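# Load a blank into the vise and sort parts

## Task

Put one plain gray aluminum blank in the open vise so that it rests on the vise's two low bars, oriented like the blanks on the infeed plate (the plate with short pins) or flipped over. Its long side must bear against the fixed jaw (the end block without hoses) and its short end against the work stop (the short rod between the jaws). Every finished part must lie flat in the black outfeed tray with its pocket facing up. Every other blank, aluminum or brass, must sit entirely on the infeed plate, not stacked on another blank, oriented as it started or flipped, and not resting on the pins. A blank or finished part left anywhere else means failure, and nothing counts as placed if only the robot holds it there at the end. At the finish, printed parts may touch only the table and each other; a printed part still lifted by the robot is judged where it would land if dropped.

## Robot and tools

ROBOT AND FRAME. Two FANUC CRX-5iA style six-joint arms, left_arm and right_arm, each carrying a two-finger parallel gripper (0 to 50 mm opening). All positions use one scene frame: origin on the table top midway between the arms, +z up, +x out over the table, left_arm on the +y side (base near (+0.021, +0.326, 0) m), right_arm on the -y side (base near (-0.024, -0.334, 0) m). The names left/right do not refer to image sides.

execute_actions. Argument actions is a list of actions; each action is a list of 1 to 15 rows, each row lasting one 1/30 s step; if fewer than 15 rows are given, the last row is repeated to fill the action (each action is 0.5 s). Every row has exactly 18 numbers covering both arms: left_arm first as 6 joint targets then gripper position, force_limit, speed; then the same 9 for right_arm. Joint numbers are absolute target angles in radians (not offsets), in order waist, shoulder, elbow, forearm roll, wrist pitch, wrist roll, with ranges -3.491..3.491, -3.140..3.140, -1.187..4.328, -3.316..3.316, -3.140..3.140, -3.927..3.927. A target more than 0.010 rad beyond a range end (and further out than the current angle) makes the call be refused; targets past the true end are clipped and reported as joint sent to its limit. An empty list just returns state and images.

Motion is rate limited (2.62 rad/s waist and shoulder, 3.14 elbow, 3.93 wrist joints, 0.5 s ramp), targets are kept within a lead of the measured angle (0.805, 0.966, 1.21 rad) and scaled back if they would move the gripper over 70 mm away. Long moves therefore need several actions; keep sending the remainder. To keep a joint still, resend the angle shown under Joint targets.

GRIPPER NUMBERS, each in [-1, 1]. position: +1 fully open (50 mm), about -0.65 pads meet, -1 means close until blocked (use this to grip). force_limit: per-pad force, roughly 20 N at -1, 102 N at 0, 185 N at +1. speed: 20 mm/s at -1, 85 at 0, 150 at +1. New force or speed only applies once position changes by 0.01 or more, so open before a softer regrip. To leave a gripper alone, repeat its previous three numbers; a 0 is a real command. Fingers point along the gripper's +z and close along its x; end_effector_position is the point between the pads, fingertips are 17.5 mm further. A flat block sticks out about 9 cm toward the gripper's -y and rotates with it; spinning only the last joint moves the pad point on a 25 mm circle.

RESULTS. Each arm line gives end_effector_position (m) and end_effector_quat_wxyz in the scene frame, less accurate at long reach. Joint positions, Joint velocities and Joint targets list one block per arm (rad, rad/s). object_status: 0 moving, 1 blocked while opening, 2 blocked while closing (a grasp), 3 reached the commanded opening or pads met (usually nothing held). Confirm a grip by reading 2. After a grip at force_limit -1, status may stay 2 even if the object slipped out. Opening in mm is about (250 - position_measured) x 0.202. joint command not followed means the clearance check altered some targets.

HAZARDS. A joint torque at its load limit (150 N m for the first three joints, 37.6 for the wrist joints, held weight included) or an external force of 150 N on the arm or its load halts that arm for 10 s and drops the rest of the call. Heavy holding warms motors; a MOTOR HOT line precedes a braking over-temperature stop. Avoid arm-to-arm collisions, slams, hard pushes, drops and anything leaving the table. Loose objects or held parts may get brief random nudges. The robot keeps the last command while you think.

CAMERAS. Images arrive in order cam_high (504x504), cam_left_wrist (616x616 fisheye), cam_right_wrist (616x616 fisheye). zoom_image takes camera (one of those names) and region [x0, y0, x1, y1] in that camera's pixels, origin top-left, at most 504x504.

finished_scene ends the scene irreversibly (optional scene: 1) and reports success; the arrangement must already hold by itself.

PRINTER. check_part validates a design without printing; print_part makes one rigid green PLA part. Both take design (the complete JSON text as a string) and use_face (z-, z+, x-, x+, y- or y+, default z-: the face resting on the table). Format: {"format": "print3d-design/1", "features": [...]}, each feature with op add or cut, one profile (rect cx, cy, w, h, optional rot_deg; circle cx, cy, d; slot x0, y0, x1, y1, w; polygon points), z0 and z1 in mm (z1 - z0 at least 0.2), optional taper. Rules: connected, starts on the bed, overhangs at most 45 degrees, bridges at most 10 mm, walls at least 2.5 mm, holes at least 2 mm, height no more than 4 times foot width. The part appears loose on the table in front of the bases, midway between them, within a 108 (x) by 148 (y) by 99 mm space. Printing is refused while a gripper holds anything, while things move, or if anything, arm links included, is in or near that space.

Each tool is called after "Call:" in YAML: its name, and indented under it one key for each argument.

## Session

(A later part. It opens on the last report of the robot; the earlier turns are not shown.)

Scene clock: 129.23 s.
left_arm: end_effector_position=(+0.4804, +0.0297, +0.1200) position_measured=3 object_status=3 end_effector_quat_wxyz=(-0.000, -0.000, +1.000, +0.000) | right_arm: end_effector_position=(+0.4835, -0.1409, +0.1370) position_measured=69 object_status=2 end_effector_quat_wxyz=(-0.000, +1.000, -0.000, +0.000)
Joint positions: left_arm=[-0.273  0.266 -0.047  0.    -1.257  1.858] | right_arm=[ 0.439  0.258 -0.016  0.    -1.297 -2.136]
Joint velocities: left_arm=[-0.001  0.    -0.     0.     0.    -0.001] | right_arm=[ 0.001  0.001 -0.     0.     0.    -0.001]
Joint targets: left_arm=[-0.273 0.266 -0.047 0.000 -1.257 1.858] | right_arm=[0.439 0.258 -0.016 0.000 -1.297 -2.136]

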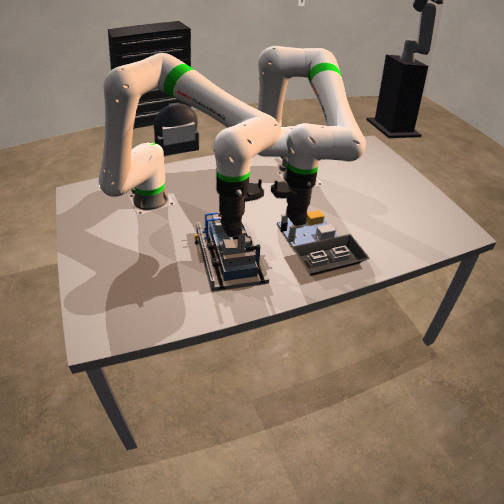

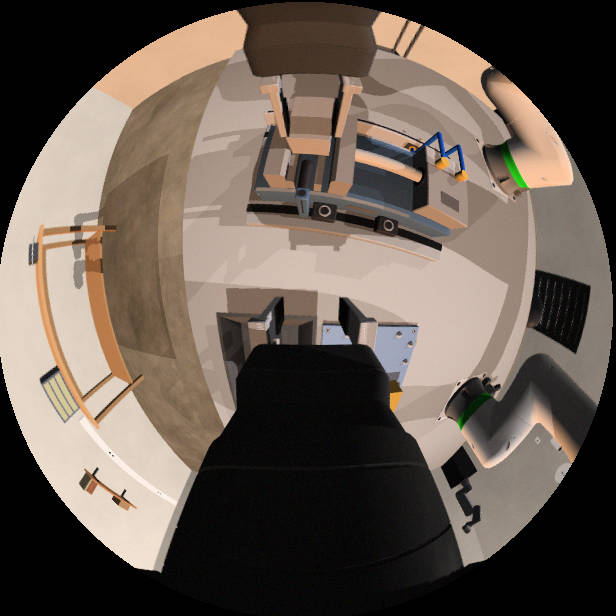

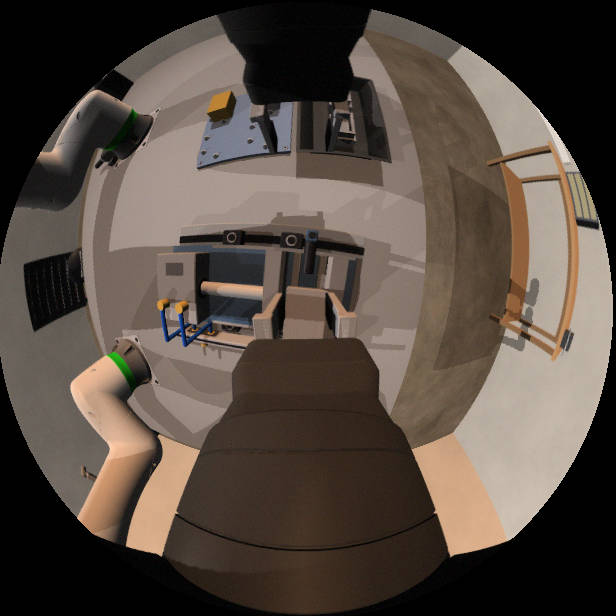

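Call:
execute_actions:
  actions:
    - [[-0.2731,0.2663,-0.0471,0,-1.2574,1.8579,1,0,0,0.44599,0.26095,-0.01251,0,-1.29734,-2.14299,-1,0,0]]

Call:
zoom_image:
  camera: "cam_left_wrist"
  region: [240, 60, 400, 220]

Scene clock: 131.33 s.
left_arm: end_effector_position=(+0.4804, +0.0297, +0.1200) position_measured=3 object_status=3 end_effector_quat_wxyz=(-0.000, -0.000, +1.000, +0.000) | right_arm: end_effector_position=(+0.4834, -0.1368, +0.1370) position_measured=69 object_status=2 end_effector_quat_wxyz=(+0.000, +1.000, -0.000, -0.000)
Joint positions: left_arm=[-0.273  0.266 -0.047  0.    -1.257  1.858] | right_arm=[ 0.446  0.261 -0.013 -0.    -1.297 -2.143]
Joint velocities: left_arm=[ 0.    -0.001  0.    -0.001 -0.001 -0.001] | right_arm=[-0.002  0.001  0.001  0.    -0.    -0.   ]
Joint targets: left_arm=[-0.273 0.266 -0.047 0.000 -1.257 1.858] | right_arm=[0.446 0.261 -0.013 0.000 -1.297 -2.143]

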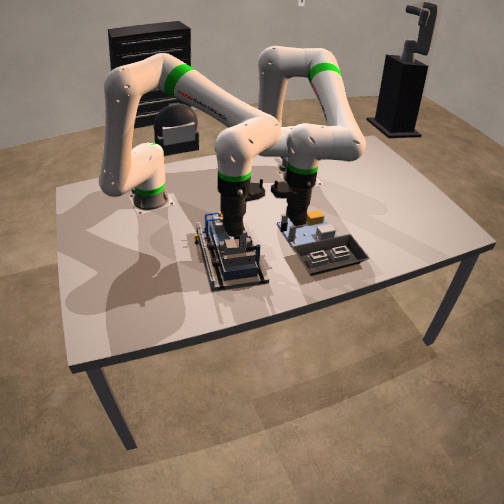

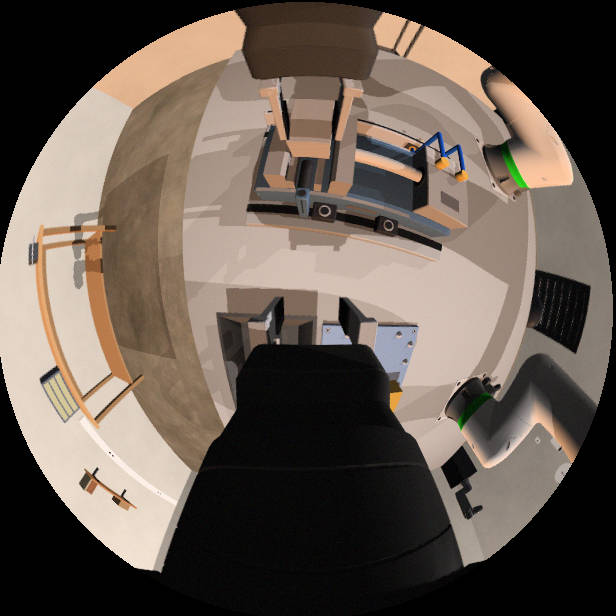

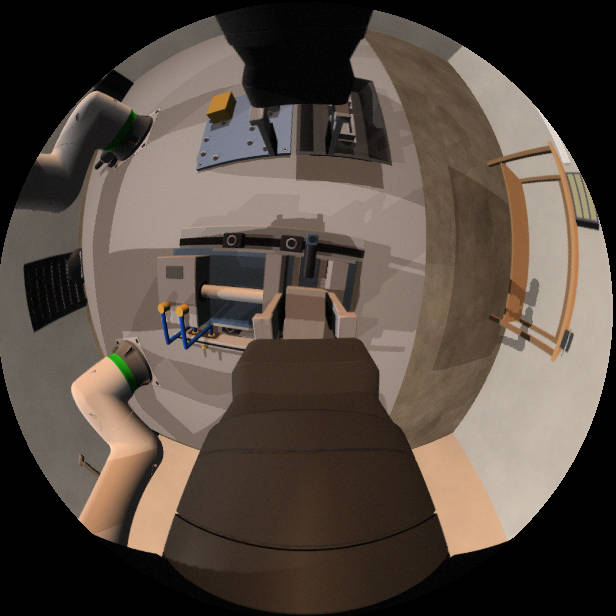

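Region (240, 60, 400, 220) of cam_left_wrist's 616x616 image, scaled by 3.150, with more detail than that image has.

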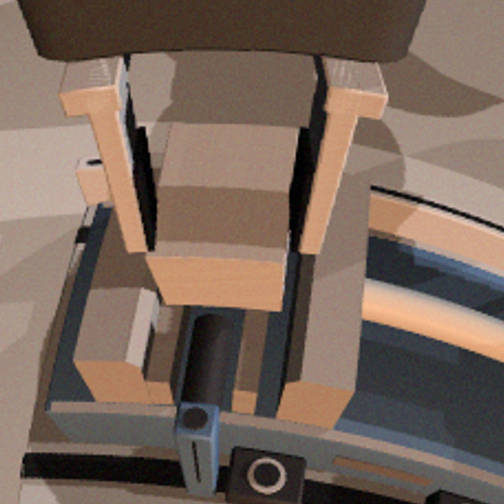

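Call:
execute_actions:
  actions:
    - [[-0.2731,0.2663,-0.0471,0,-1.2574,1.8579,1,0,0,0.4509,0.2632,-0.0097,0,-1.2979,-2.1479,-1,0,0]]

Call:
zoom_image:
  camera: "cam_left_wrist"
  region: [260, 100, 360, 200]

Call:
zoom_image:
  camera: "cam_right_wrist"
  region: [260, 240, 360, 320]

Scene clock: 132.27 s.
left_arm: end_effector_position=(+0.4804, +0.0297, +0.1200) position_measured=3 object_status=3 end_effector_quat_wxyz=(-0.000, -0.000, +1.000, +0.000) | right_arm: end_effector_position=(+0.4834, -0.1338, +0.1370) position_measured=69 object_status=2 end_effector_quat_wxyz=(-0.000, +1.000, -0.000, -0.000)
Joint positions: left_arm=[-0.273  0.266 -0.047  0.    -1.257  1.858] | right_arm=[ 0.451  0.263 -0.01  -0.    -1.298 -2.148]
Joint velocities: left_arm=[-0.  0.  0.  0. -0.  0.] | right_arm=[ 0.    -0.     0.001 -0.     0.     0.001]
Joint targets: left_arm=[-0.273 0.266 -0.047 0.000 -1.257 1.858] | right_arm=[0.451 0.263 -0.010 0.000 -1.298 -2.148]

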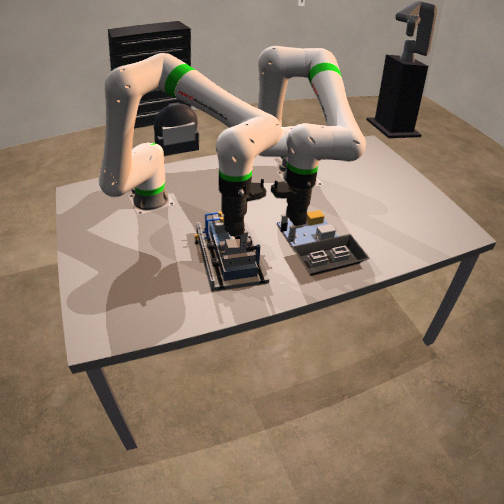

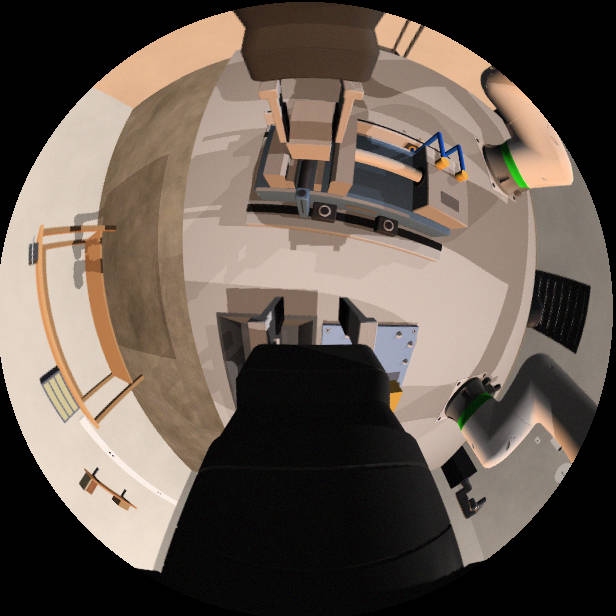

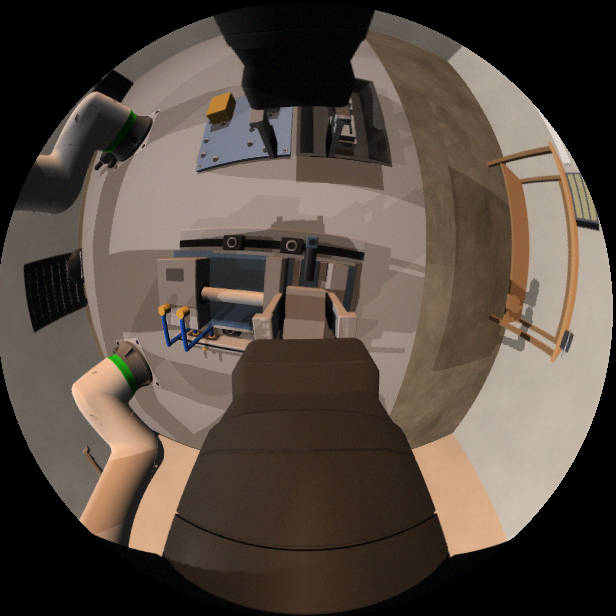

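Region (260, 100, 360, 200) of cam_left_wrist's 616x616 image, scaled by 5.040, with more detail than that image has.

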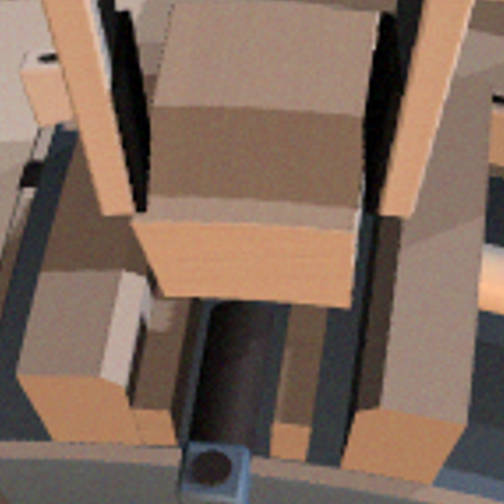

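Region (260, 240, 360, 320) of cam_right_wrist's 616x616 image, scaled by 5.040, with more detail than that image has; it fills the top 403 rows of this view, and the rest is white.

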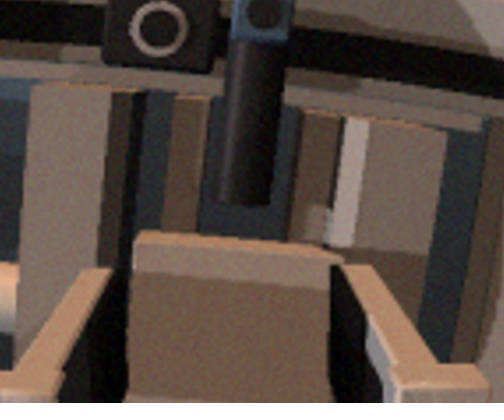

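Call:
execute_actions:
  actions:
    - [[-0.2731,0.2663,-0.0471,0,-1.2574,1.8579,1,0,0,0.4509,0.2632,-0.0097,0,-1.2979,-2.1479,-0.5,0,0]]
    - [[-0.2731,0.2663,-0.0471,0,-1.2574,1.8579,1,0,0,0.4509,0.2632,-0.0097,0,-1.2979,-2.1479,-0.5,0,0]]

Call:
zoom_image:
  camera: "cam_left_wrist"
  region: [260, 100, 360, 200]

Scene clock: 135.50 s.
left_arm: end_effector_position=(+0.4804, +0.0297, +0.1200) position_measured=3 object_status=3 end_effector_quat_wxyz=(-0.000, -0.000, +1.000, +0.000) | right_arm: end_effector_position=(+0.4834, -0.1338, +0.1370) position_measured=75 object_status=2 end_effector_quat_wxyz=(-0.000, +1.000, -0.000, +0.000)
Joint positions: left_arm=[-0.273  0.266 -0.047  0.    -1.257  1.858] | right_arm=[ 0.451  0.263 -0.01   0.    -1.298 -2.148]
Joint velocities: left_arm=[-0. -0.  0. -0.  0. -0.] | right_arm=[ 0.001 -0.001  0.    -0.     0.001 -0.001]
Joint targets: left_arm=[-0.273 0.266 -0.047 0.000 -1.257 1.858] | right_arm=[0.451 0.263 -0.010 0.000 -1.298 -2.148]

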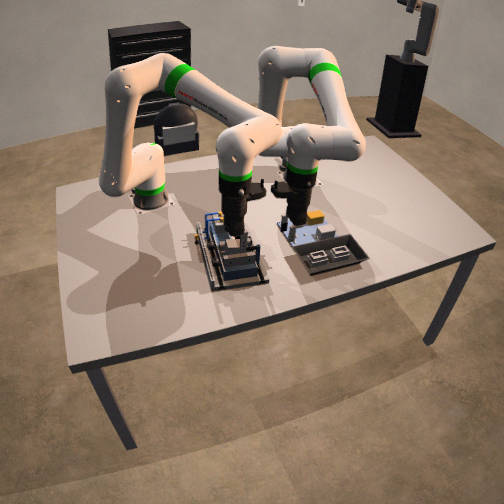

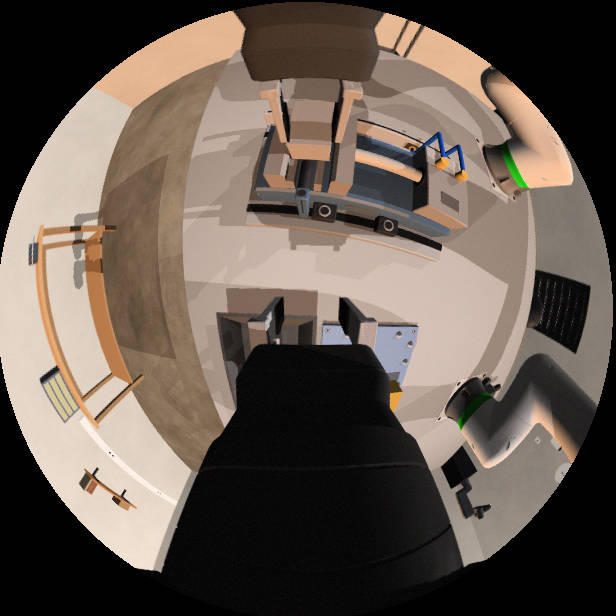

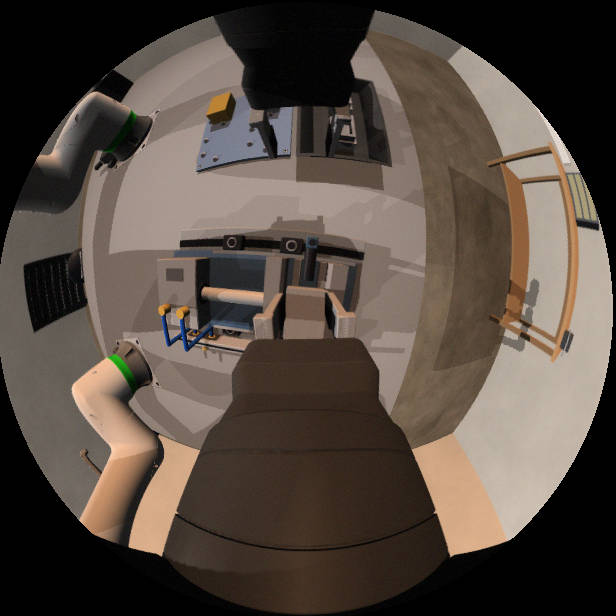

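Region (260, 100, 360, 200) of cam_left_wrist's 616x616 image, scaled by 5.040, with more detail than that image has.

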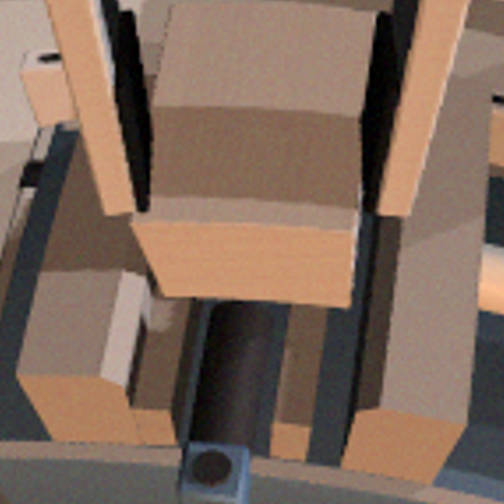

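Call:
execute_actions:
  actions:
    - [[-0.2731,0.2663,-0.0471,0,-1.2574,1.8579,1,0,0,0.4509,0.2632,-0.0097,0,-1.2979,-2.1479,0.55,0,0]]
    - [[-0.2731,0.2663,-0.0471,0,-1.2574,1.8579,1,0,0,0.4509,0.2632,-0.0097,0,-1.2979,-2.1479,0.55,0,0]]

Call:
zoom_image:
  camera: "cam_left_wrist"
  region: [240, 60, 400, 220]

Scene clock: 137.17 s.
left_arm: end_effector_position=(+0.4804, +0.0297, +0.1200) position_measured=3 object_status=3 end_effector_quat_wxyz=(-0.000, -0.000, +1.000, +0.000) | right_arm: end_effector_position=(+0.4834, -0.1338, +0.1370) position_measured=69 object_status=3 end_effector_quat_wxyz=(+0.000, +1.000, -0.000, -0.000)
Joint positions: left_arm=[-0.273  0.266 -0.047  0.    -1.257  1.858] | right_arm=[ 0.451  0.263 -0.01   0.    -1.298 -2.148]
Joint velocities: left_arm=[-0.    -0.     0.001 -0.001  0.001 -0.002] | right_arm=[ 0.001 -0.001 -0.    -0.    -0.001  0.   ]
Joint targets: left_arm=[-0.273 0.266 -0.047 0.000 -1.257 1.858] | right_arm=[0.451 0.263 -0.010 0.000 -1.298 -2.148]

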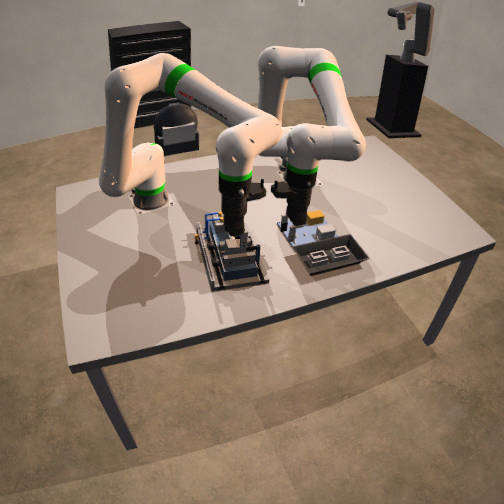

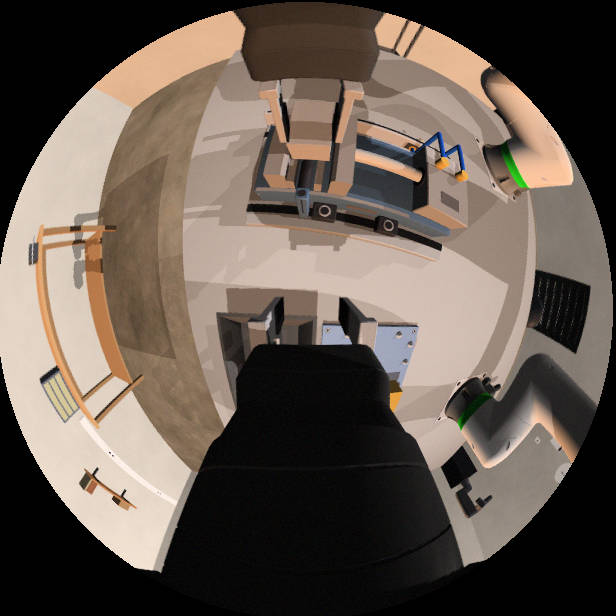

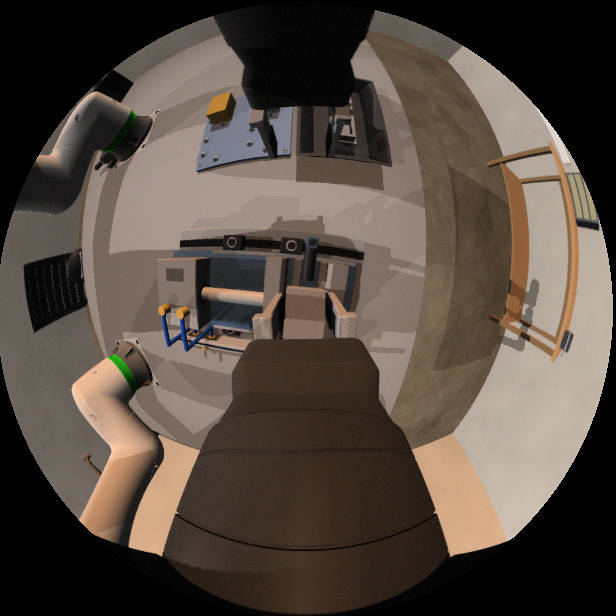

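Region (240, 60, 400, 220) of cam_left_wrist's 616x616 image, scaled by 3.150, with more detail than that image has.

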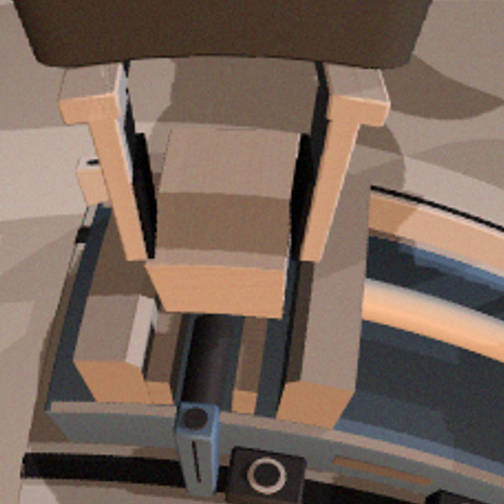

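Call:
execute_actions:
  actions:
    - [[-0.2731,0.2663,-0.0471,0,-1.2574,1.8579,1,0,0,0.4509,0.2632,-0.0097,0,-1.2979,-2.1479,0.9,0,0]]
    - [[-0.2731,0.2663,-0.0471,0,-1.2574,1.8579,1,0,0,0.4509,0.2632,-0.0097,0,-1.2979,-2.1479,0.9,0,0]]

Call:
zoom_image:
  camera: "cam_left_wrist"
  region: [240, 60, 400, 220]

Scene clock: 138.70 s.
left_arm: end_effector_position=(+0.4804, +0.0297, +0.1200) position_measured=3 object_status=3 end_effector_quat_wxyz=(-0.000, -0.000, +1.000, +0.000) | right_arm: end_effector_position=(+0.4834, -0.1338, +0.1370) position_measured=18 object_status=3 end_effector_quat_wxyz=(+0.000, +1.000, -0.000, +0.000)
Joint positions: left_arm=[-0.273  0.266 -0.047  0.    -1.257  1.858] | right_arm=[ 0.451  0.263 -0.01   0.    -1.298 -2.148]
Joint velocities: left_arm=[ 0.001 -0.     0.001  0.001  0.    -0.001] | right_arm=[ 0.003  0.    -0.     0.     0.     0.001]
Joint targets: left_arm=[-0.273 0.266 -0.047 0.000 -1.257 1.858] | right_arm=[0.451 0.263 -0.010 0.000 -1.298 -2.148]

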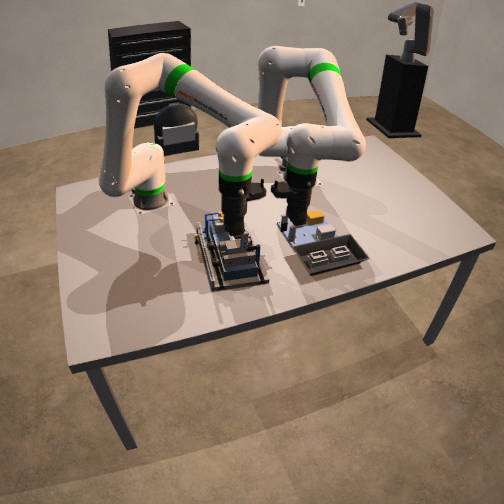

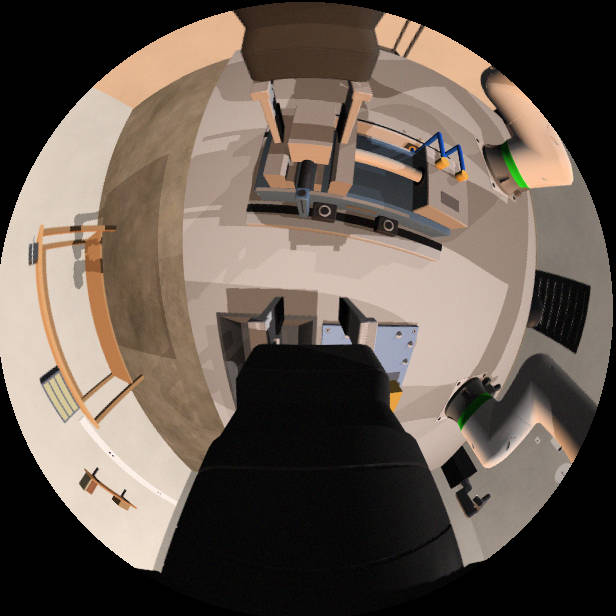

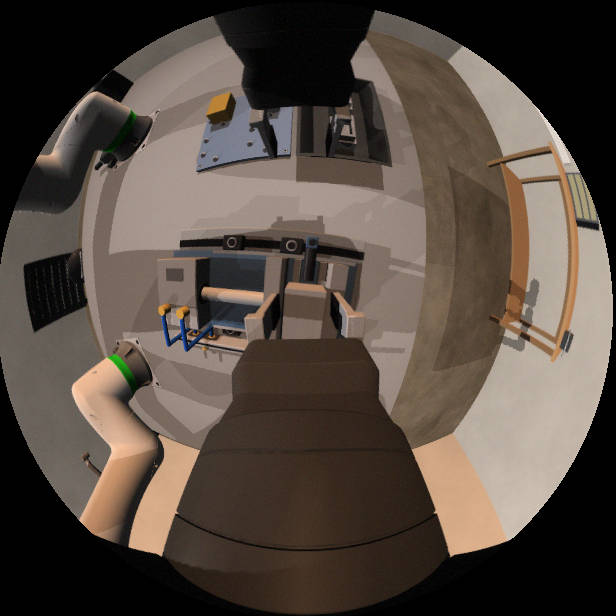

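Region (240, 60, 400, 220) of cam_left_wrist's 616x616 image, scaled by 3.150, with more detail than that image has.

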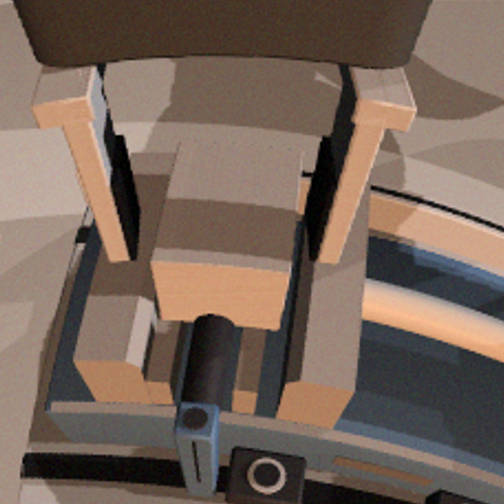

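Call:
zoom_image:
  camera: "cam_right_wrist"
  region: [230, 220, 390, 345]

Region (230, 220, 390, 345) of cam_right_wrist's 616x616 image, scaled by 3.150, with more detail than that image has; it fills the top 394 rows of this view, and the rest is white.

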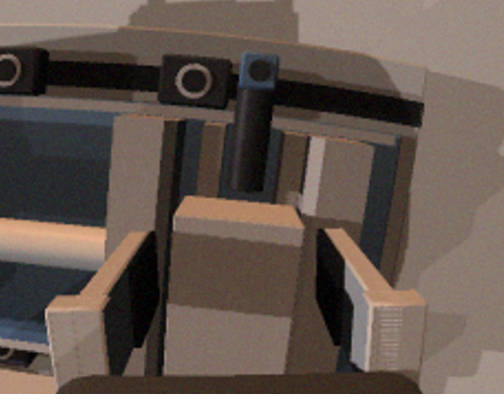

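Call:
execute_actions:
  actions:
    - [[-0.2731,0.2663,-0.0471,0,-1.2574,1.8579,1,0,0,0.4509,0.22705,0.14211,0,-1.48586,-2.1479,0.9,0,0]]

Call:
zoom_image:
  camera: "cam_left_wrist"
  region: [240, 60, 400, 220]

Call:
zoom_image:
  camera: "cam_right_wrist"
  region: [240, 230, 380, 350]

Scene clock: 140.70 s.
left_arm: end_effector_position=(+0.4804, +0.0297, +0.1200) position_measured=3 object_status=3 end_effector_quat_wxyz=(-0.000, -0.000, +1.000, +0.000) | right_arm: end_effector_position=(+0.4834, -0.1338, +0.2194) position_measured=18 object_status=3 end_effector_quat_wxyz=(+0.000, +1.000, -0.000, -0.000)
Joint positions: left_arm=[-0.273  0.266 -0.047 -0.    -1.257  1.858] | right_arm=[ 0.451  0.227  0.141 -0.    -1.485 -2.148]
Joint velocities: left_arm=[ 0.    -0.    -0.001  0.001  0.     0.   ] | right_arm=[-0.001 -0.004  0.011  0.002 -0.012  0.   ]
Joint targets: left_arm=[-0.273 0.266 -0.047 0.000 -1.257 1.858] | right_arm=[0.451 0.227 0.142 0.000 -1.486 -2.148]

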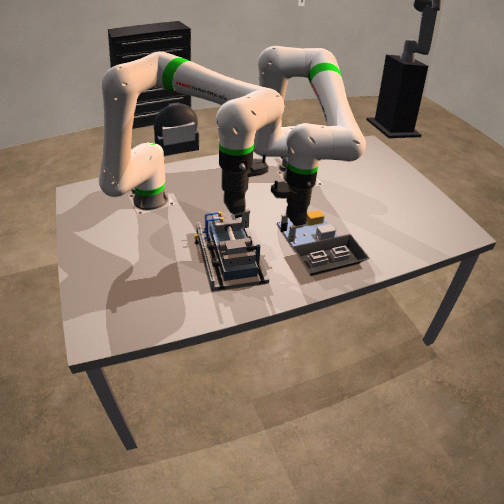

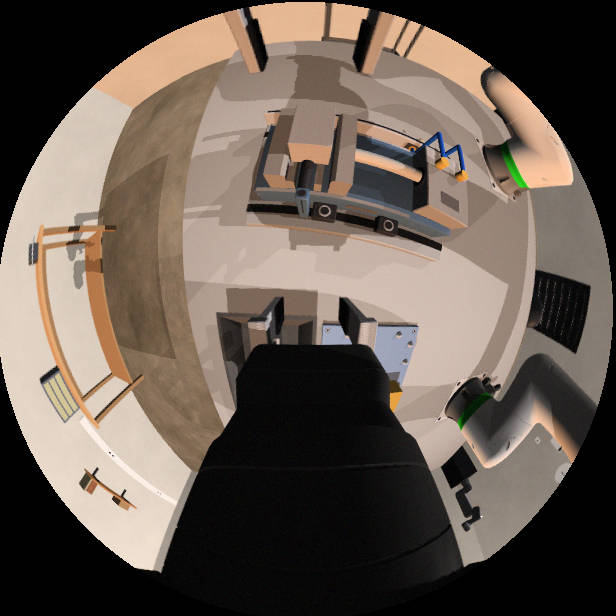

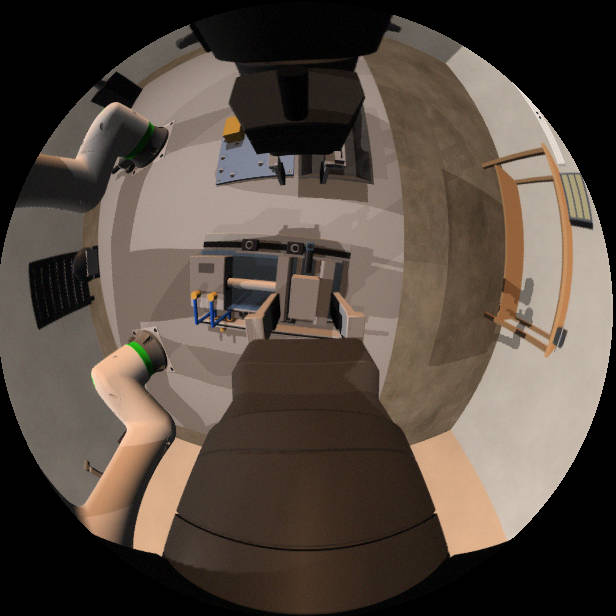

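Region (240, 60, 400, 220) of cam_left_wrist's 616x616 image, scaled by 3.150, with more detail than that image has.

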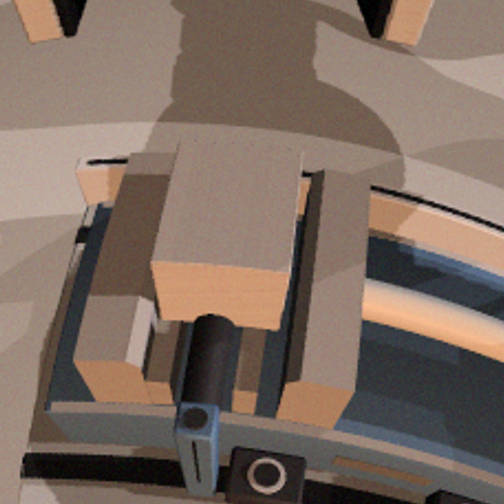

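Region (240, 230, 380, 350) of cam_right_wrist's 616x616 image, scaled by 3.600, with more detail than that image has; it fills the top 432 rows of this view, and the rest is white.

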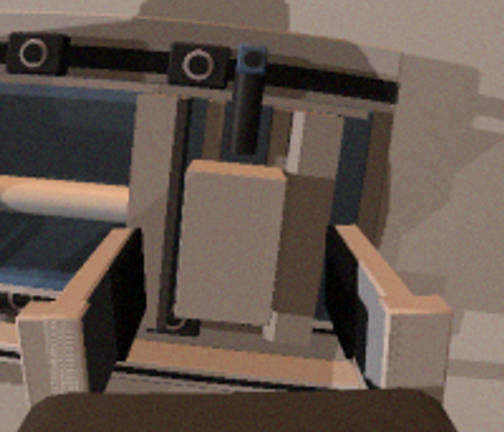

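Call:
execute_actions:
  actions:
    - [[-0.2731,0.2663,-0.0471,0,-1.2574,1.8579,1,0,0,0.4509,0.2632,-0.0097,0,-1.2979,-2.1479,0.9,0,0]]
    - [[-0.2731,0.2663,-0.0471,0,-1.2574,1.8579,1,0,0,0.4509,0.2736,-0.0329,0,-1.2643,-2.1479,0.9,0,0]]

Call:
zoom_image:
  camera: "cam_left_wrist"
  region: [240, 60, 400, 220]

Scene clock: 145.60 s.
left_arm: end_effector_position=(+0.4804, +0.0297, +0.1200) position_measured=3 object_status=3 end_effector_quat_wxyz=(-0.000, -0.000, +1.000, +0.000) | right_arm: end_effector_position=(+0.4834, -0.1338, +0.1221) position_measured=18 object_status=3 end_effector_quat_wxyz=(-0.000, +1.000, -0.000, -0.000)
Joint positions: left_arm=[-0.273  0.266 -0.047  0.    -1.257  1.858] | right_arm=[ 0.451  0.274 -0.033 -0.    -1.264 -2.148]
Joint velocities: left_arm=[ 0.     0.    -0.001 -0.     0.     0.   ] | right_arm=[ 0.    -0.001 -0.003 -0.     0.001 -0.   ]
Joint targets: left_arm=[-0.273 0.266 -0.047 0.000 -1.257 1.858] | right_arm=[0.451 0.274 -0.033 0.000 -1.264 -2.148]

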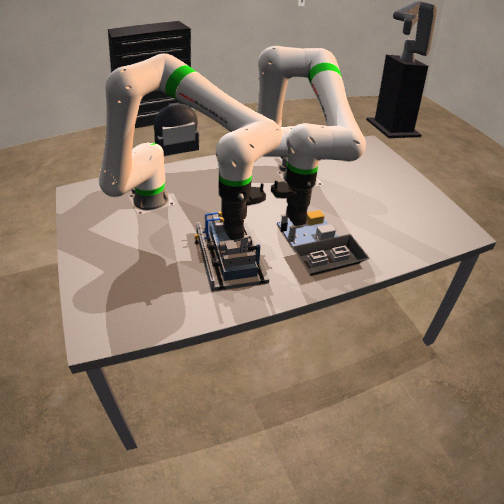

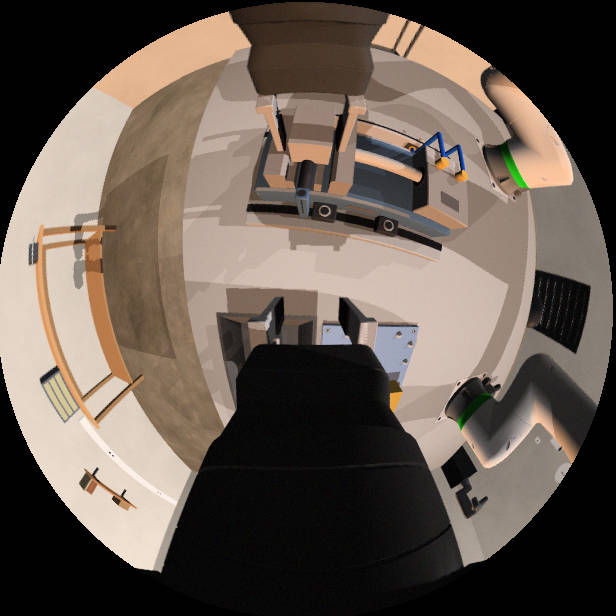

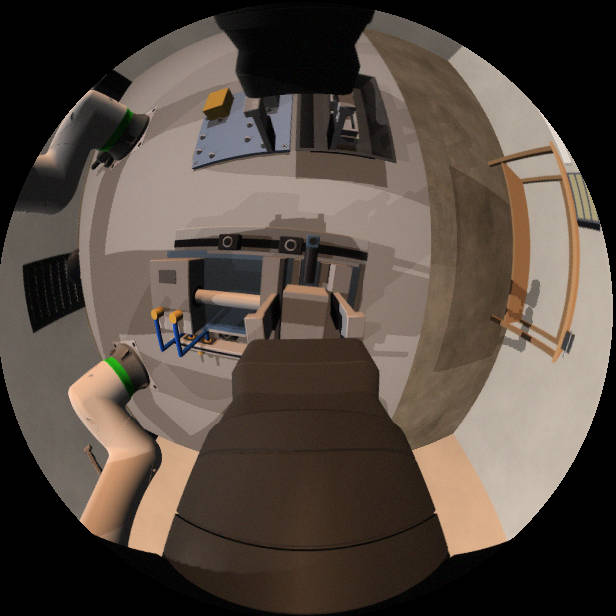

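Region (240, 60, 400, 220) of cam_left_wrist's 616x616 image, scaled by 3.150, with more detail than that image has.

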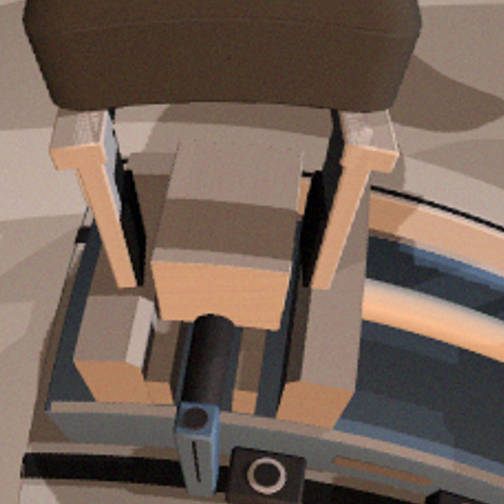

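Close with moderate force.

Call:
execute_actions:
  actions:
    - [[-0.2731,0.2663,-0.0471,0,-1.2574,1.8579,1,0,0,0.4509,0.2736,-0.0329,0,-1.2643,-2.1479,-1,-0.6,0]]
    - [[-0.2731,0.2663,-0.0471,0,-1.2574,1.8579,1,0,0,0.4509,0.2736,-0.0329,0,-1.2643,-2.1479,-1,-0.6,0]]

Scene clock: 146.87 s.
left_arm: end_effector_position=(+0.4804, +0.0297, +0.1200) position_measured=3 object_status=3 end_effector_quat_wxyz=(-0.000, -0.000, +1.000, +0.000) | right_arm: end_effector_position=(+0.4834, -0.1338, +0.1220) position_measured=53 object_status=2 end_effector_quat_wxyz=(+0.000, +1.000, -0.000, -0.000)
Joint positions: left_arm=[-0.273  0.266 -0.047  0.    -1.257  1.858] | right_arm=[ 0.451  0.274 -0.033 -0.    -1.264 -2.148]
Joint velocities: left_arm=[-0.001  0.    -0.001  0.    -0.     0.001] | right_arm=[-0.002  0.    -0.    -0.    -0.     0.001]
Joint targets: left_arm=[-0.273 0.266 -0.047 0.000 -1.257 1.858] | right_arm=[0.451 0.274 -0.033 0.000 -1.264 -2.148]

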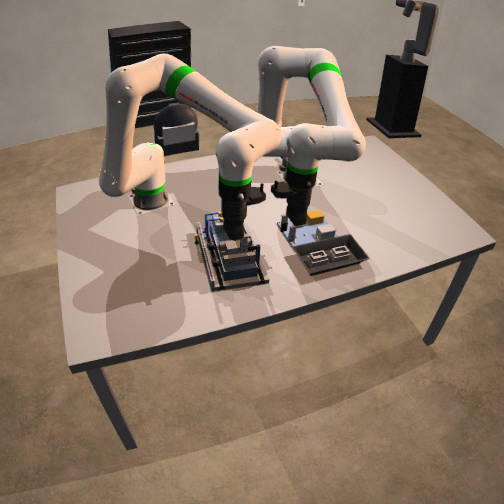

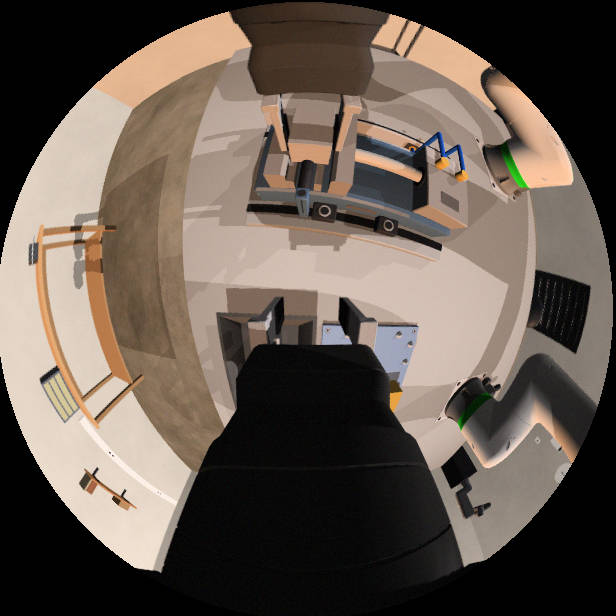

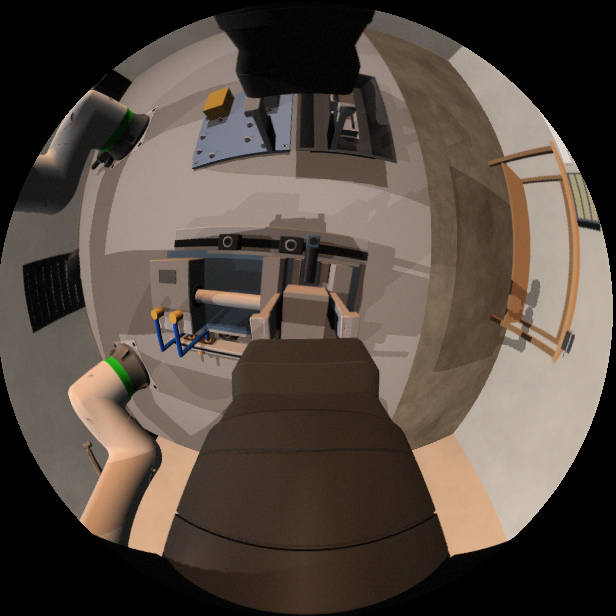

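Call:
zoom_image:
  camera: "cam_left_wrist"
  region: [240, 60, 400, 220]

Region (240, 60, 400, 220) of cam_left_wrist's 616x616 image, scaled by 3.150, with more detail than that image has.

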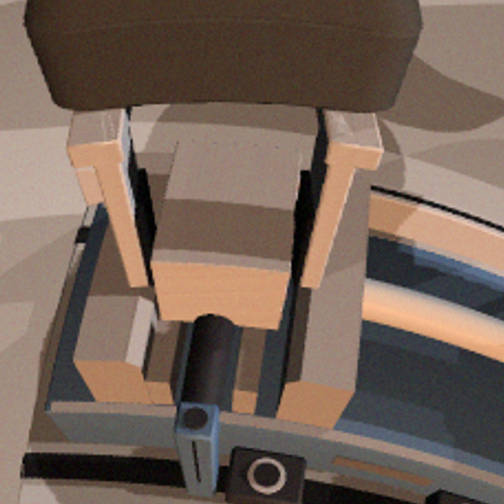

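Call:
execute_actions:
  actions:
    - [[-0.2731,0.2663,-0.0471,0,-1.2574,1.8579,1,0,0,0.4509,0.2736,-0.0329,0,-1.2643,-2.1479,0.9,0,0]]
    - [[-0.2731,0.2663,-0.0471,0,-1.2574,1.8579,1,0,0,0.45258,0.26997,-0.03752,0,-1.26331,-2.14958,0.9,0,0]]
    - [[-0.2731,0.2663,-0.0471,0,-1.2574,1.8579,1,0,0,0.45258,0.26997,-0.03752,0,-1.26331,-2.14958,-1,-0.8,0]]
    - [[-0.2731,0.2663,-0.0471,0,-1.2574,1.8579,1,0,0,0.45258,0.26997,-0.03752,0,-1.26331,-2.14958,-1,-0.8,0]]

Scene clock: 150.87 s.
left_arm: end_effector_position=(+0.4804, +0.0297, +0.1200) position_measured=3 object_status=3 end_effector_quat_wxyz=(-0.000, -0.000, +1.000, +0.000) | right_arm: end_effector_position=(+0.4818, -0.1338, +0.1220) position_measured=55 object_status=2 end_effector_quat_wxyz=(-0.000, +1.000, -0.000, -0.000)
Joint positions: left_arm=[-0.273  0.266 -0.047  0.    -1.257  1.858] | right_arm=[ 0.453  0.27  -0.038 -0.    -1.263 -2.15 ]
Joint velocities: left_arm=[-0.     0.     0.    -0.     0.     0.001] | right_arm=[ 0.    -0.    -0.     0.    -0.    -0.002]
Joint targets: left_arm=[-0.273 0.266 -0.047 0.000 -1.257 1.858] | right_arm=[0.453 0.270 -0.038 0.000 -1.263 -2.150]

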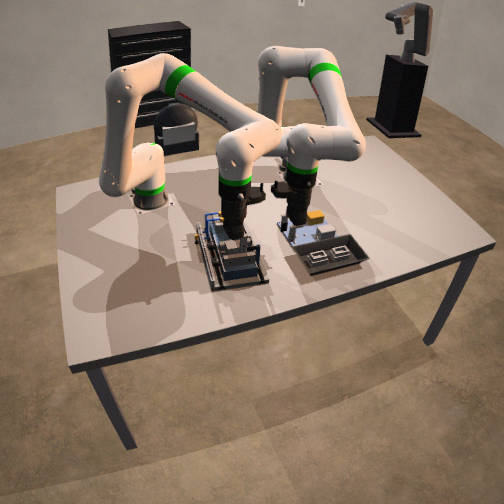

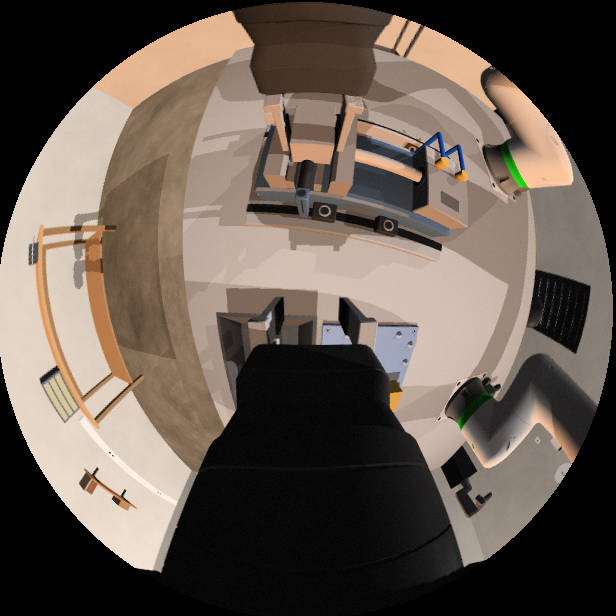

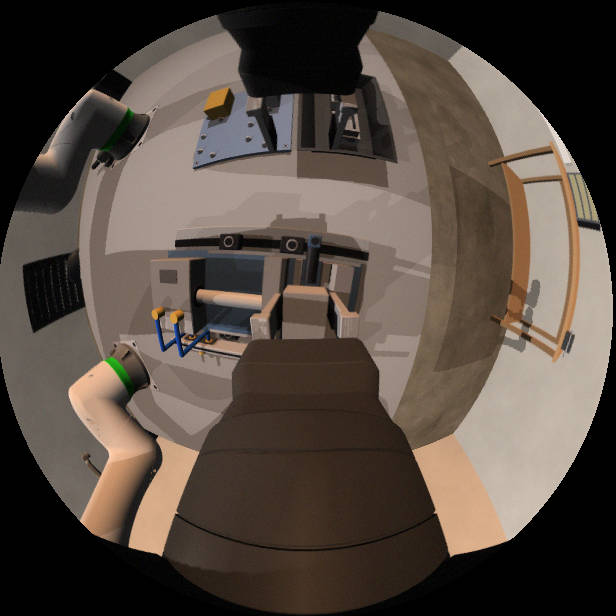

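Call:
zoom_image:
  camera: "cam_left_wrist"
  region: [250, 70, 390, 210]

Call:
zoom_image:
  camera: "cam_right_wrist"
  region: [240, 240, 380, 345]

Region (250, 70, 390, 210) of cam_left_wrist's 616x616 image, scaled by 3.600, with more detail than that image has.

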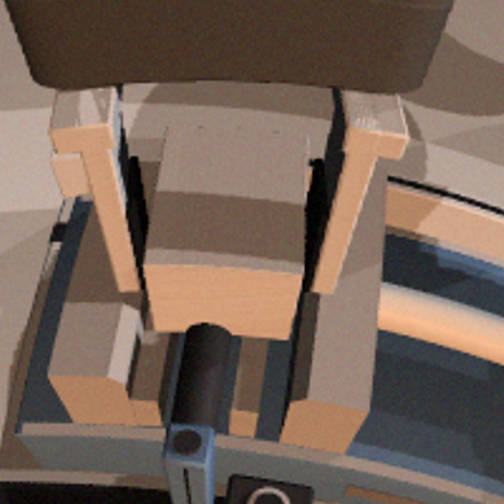

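Region (240, 240, 380, 345) of cam_right_wrist's 616x616 image, scaled by 3.600, with more detail than that image has; it fills the top 378 rows of this view, and the rest is white.

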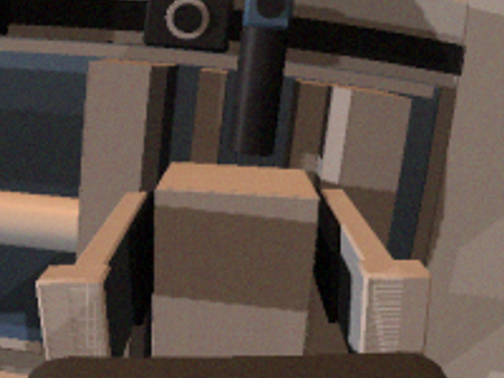

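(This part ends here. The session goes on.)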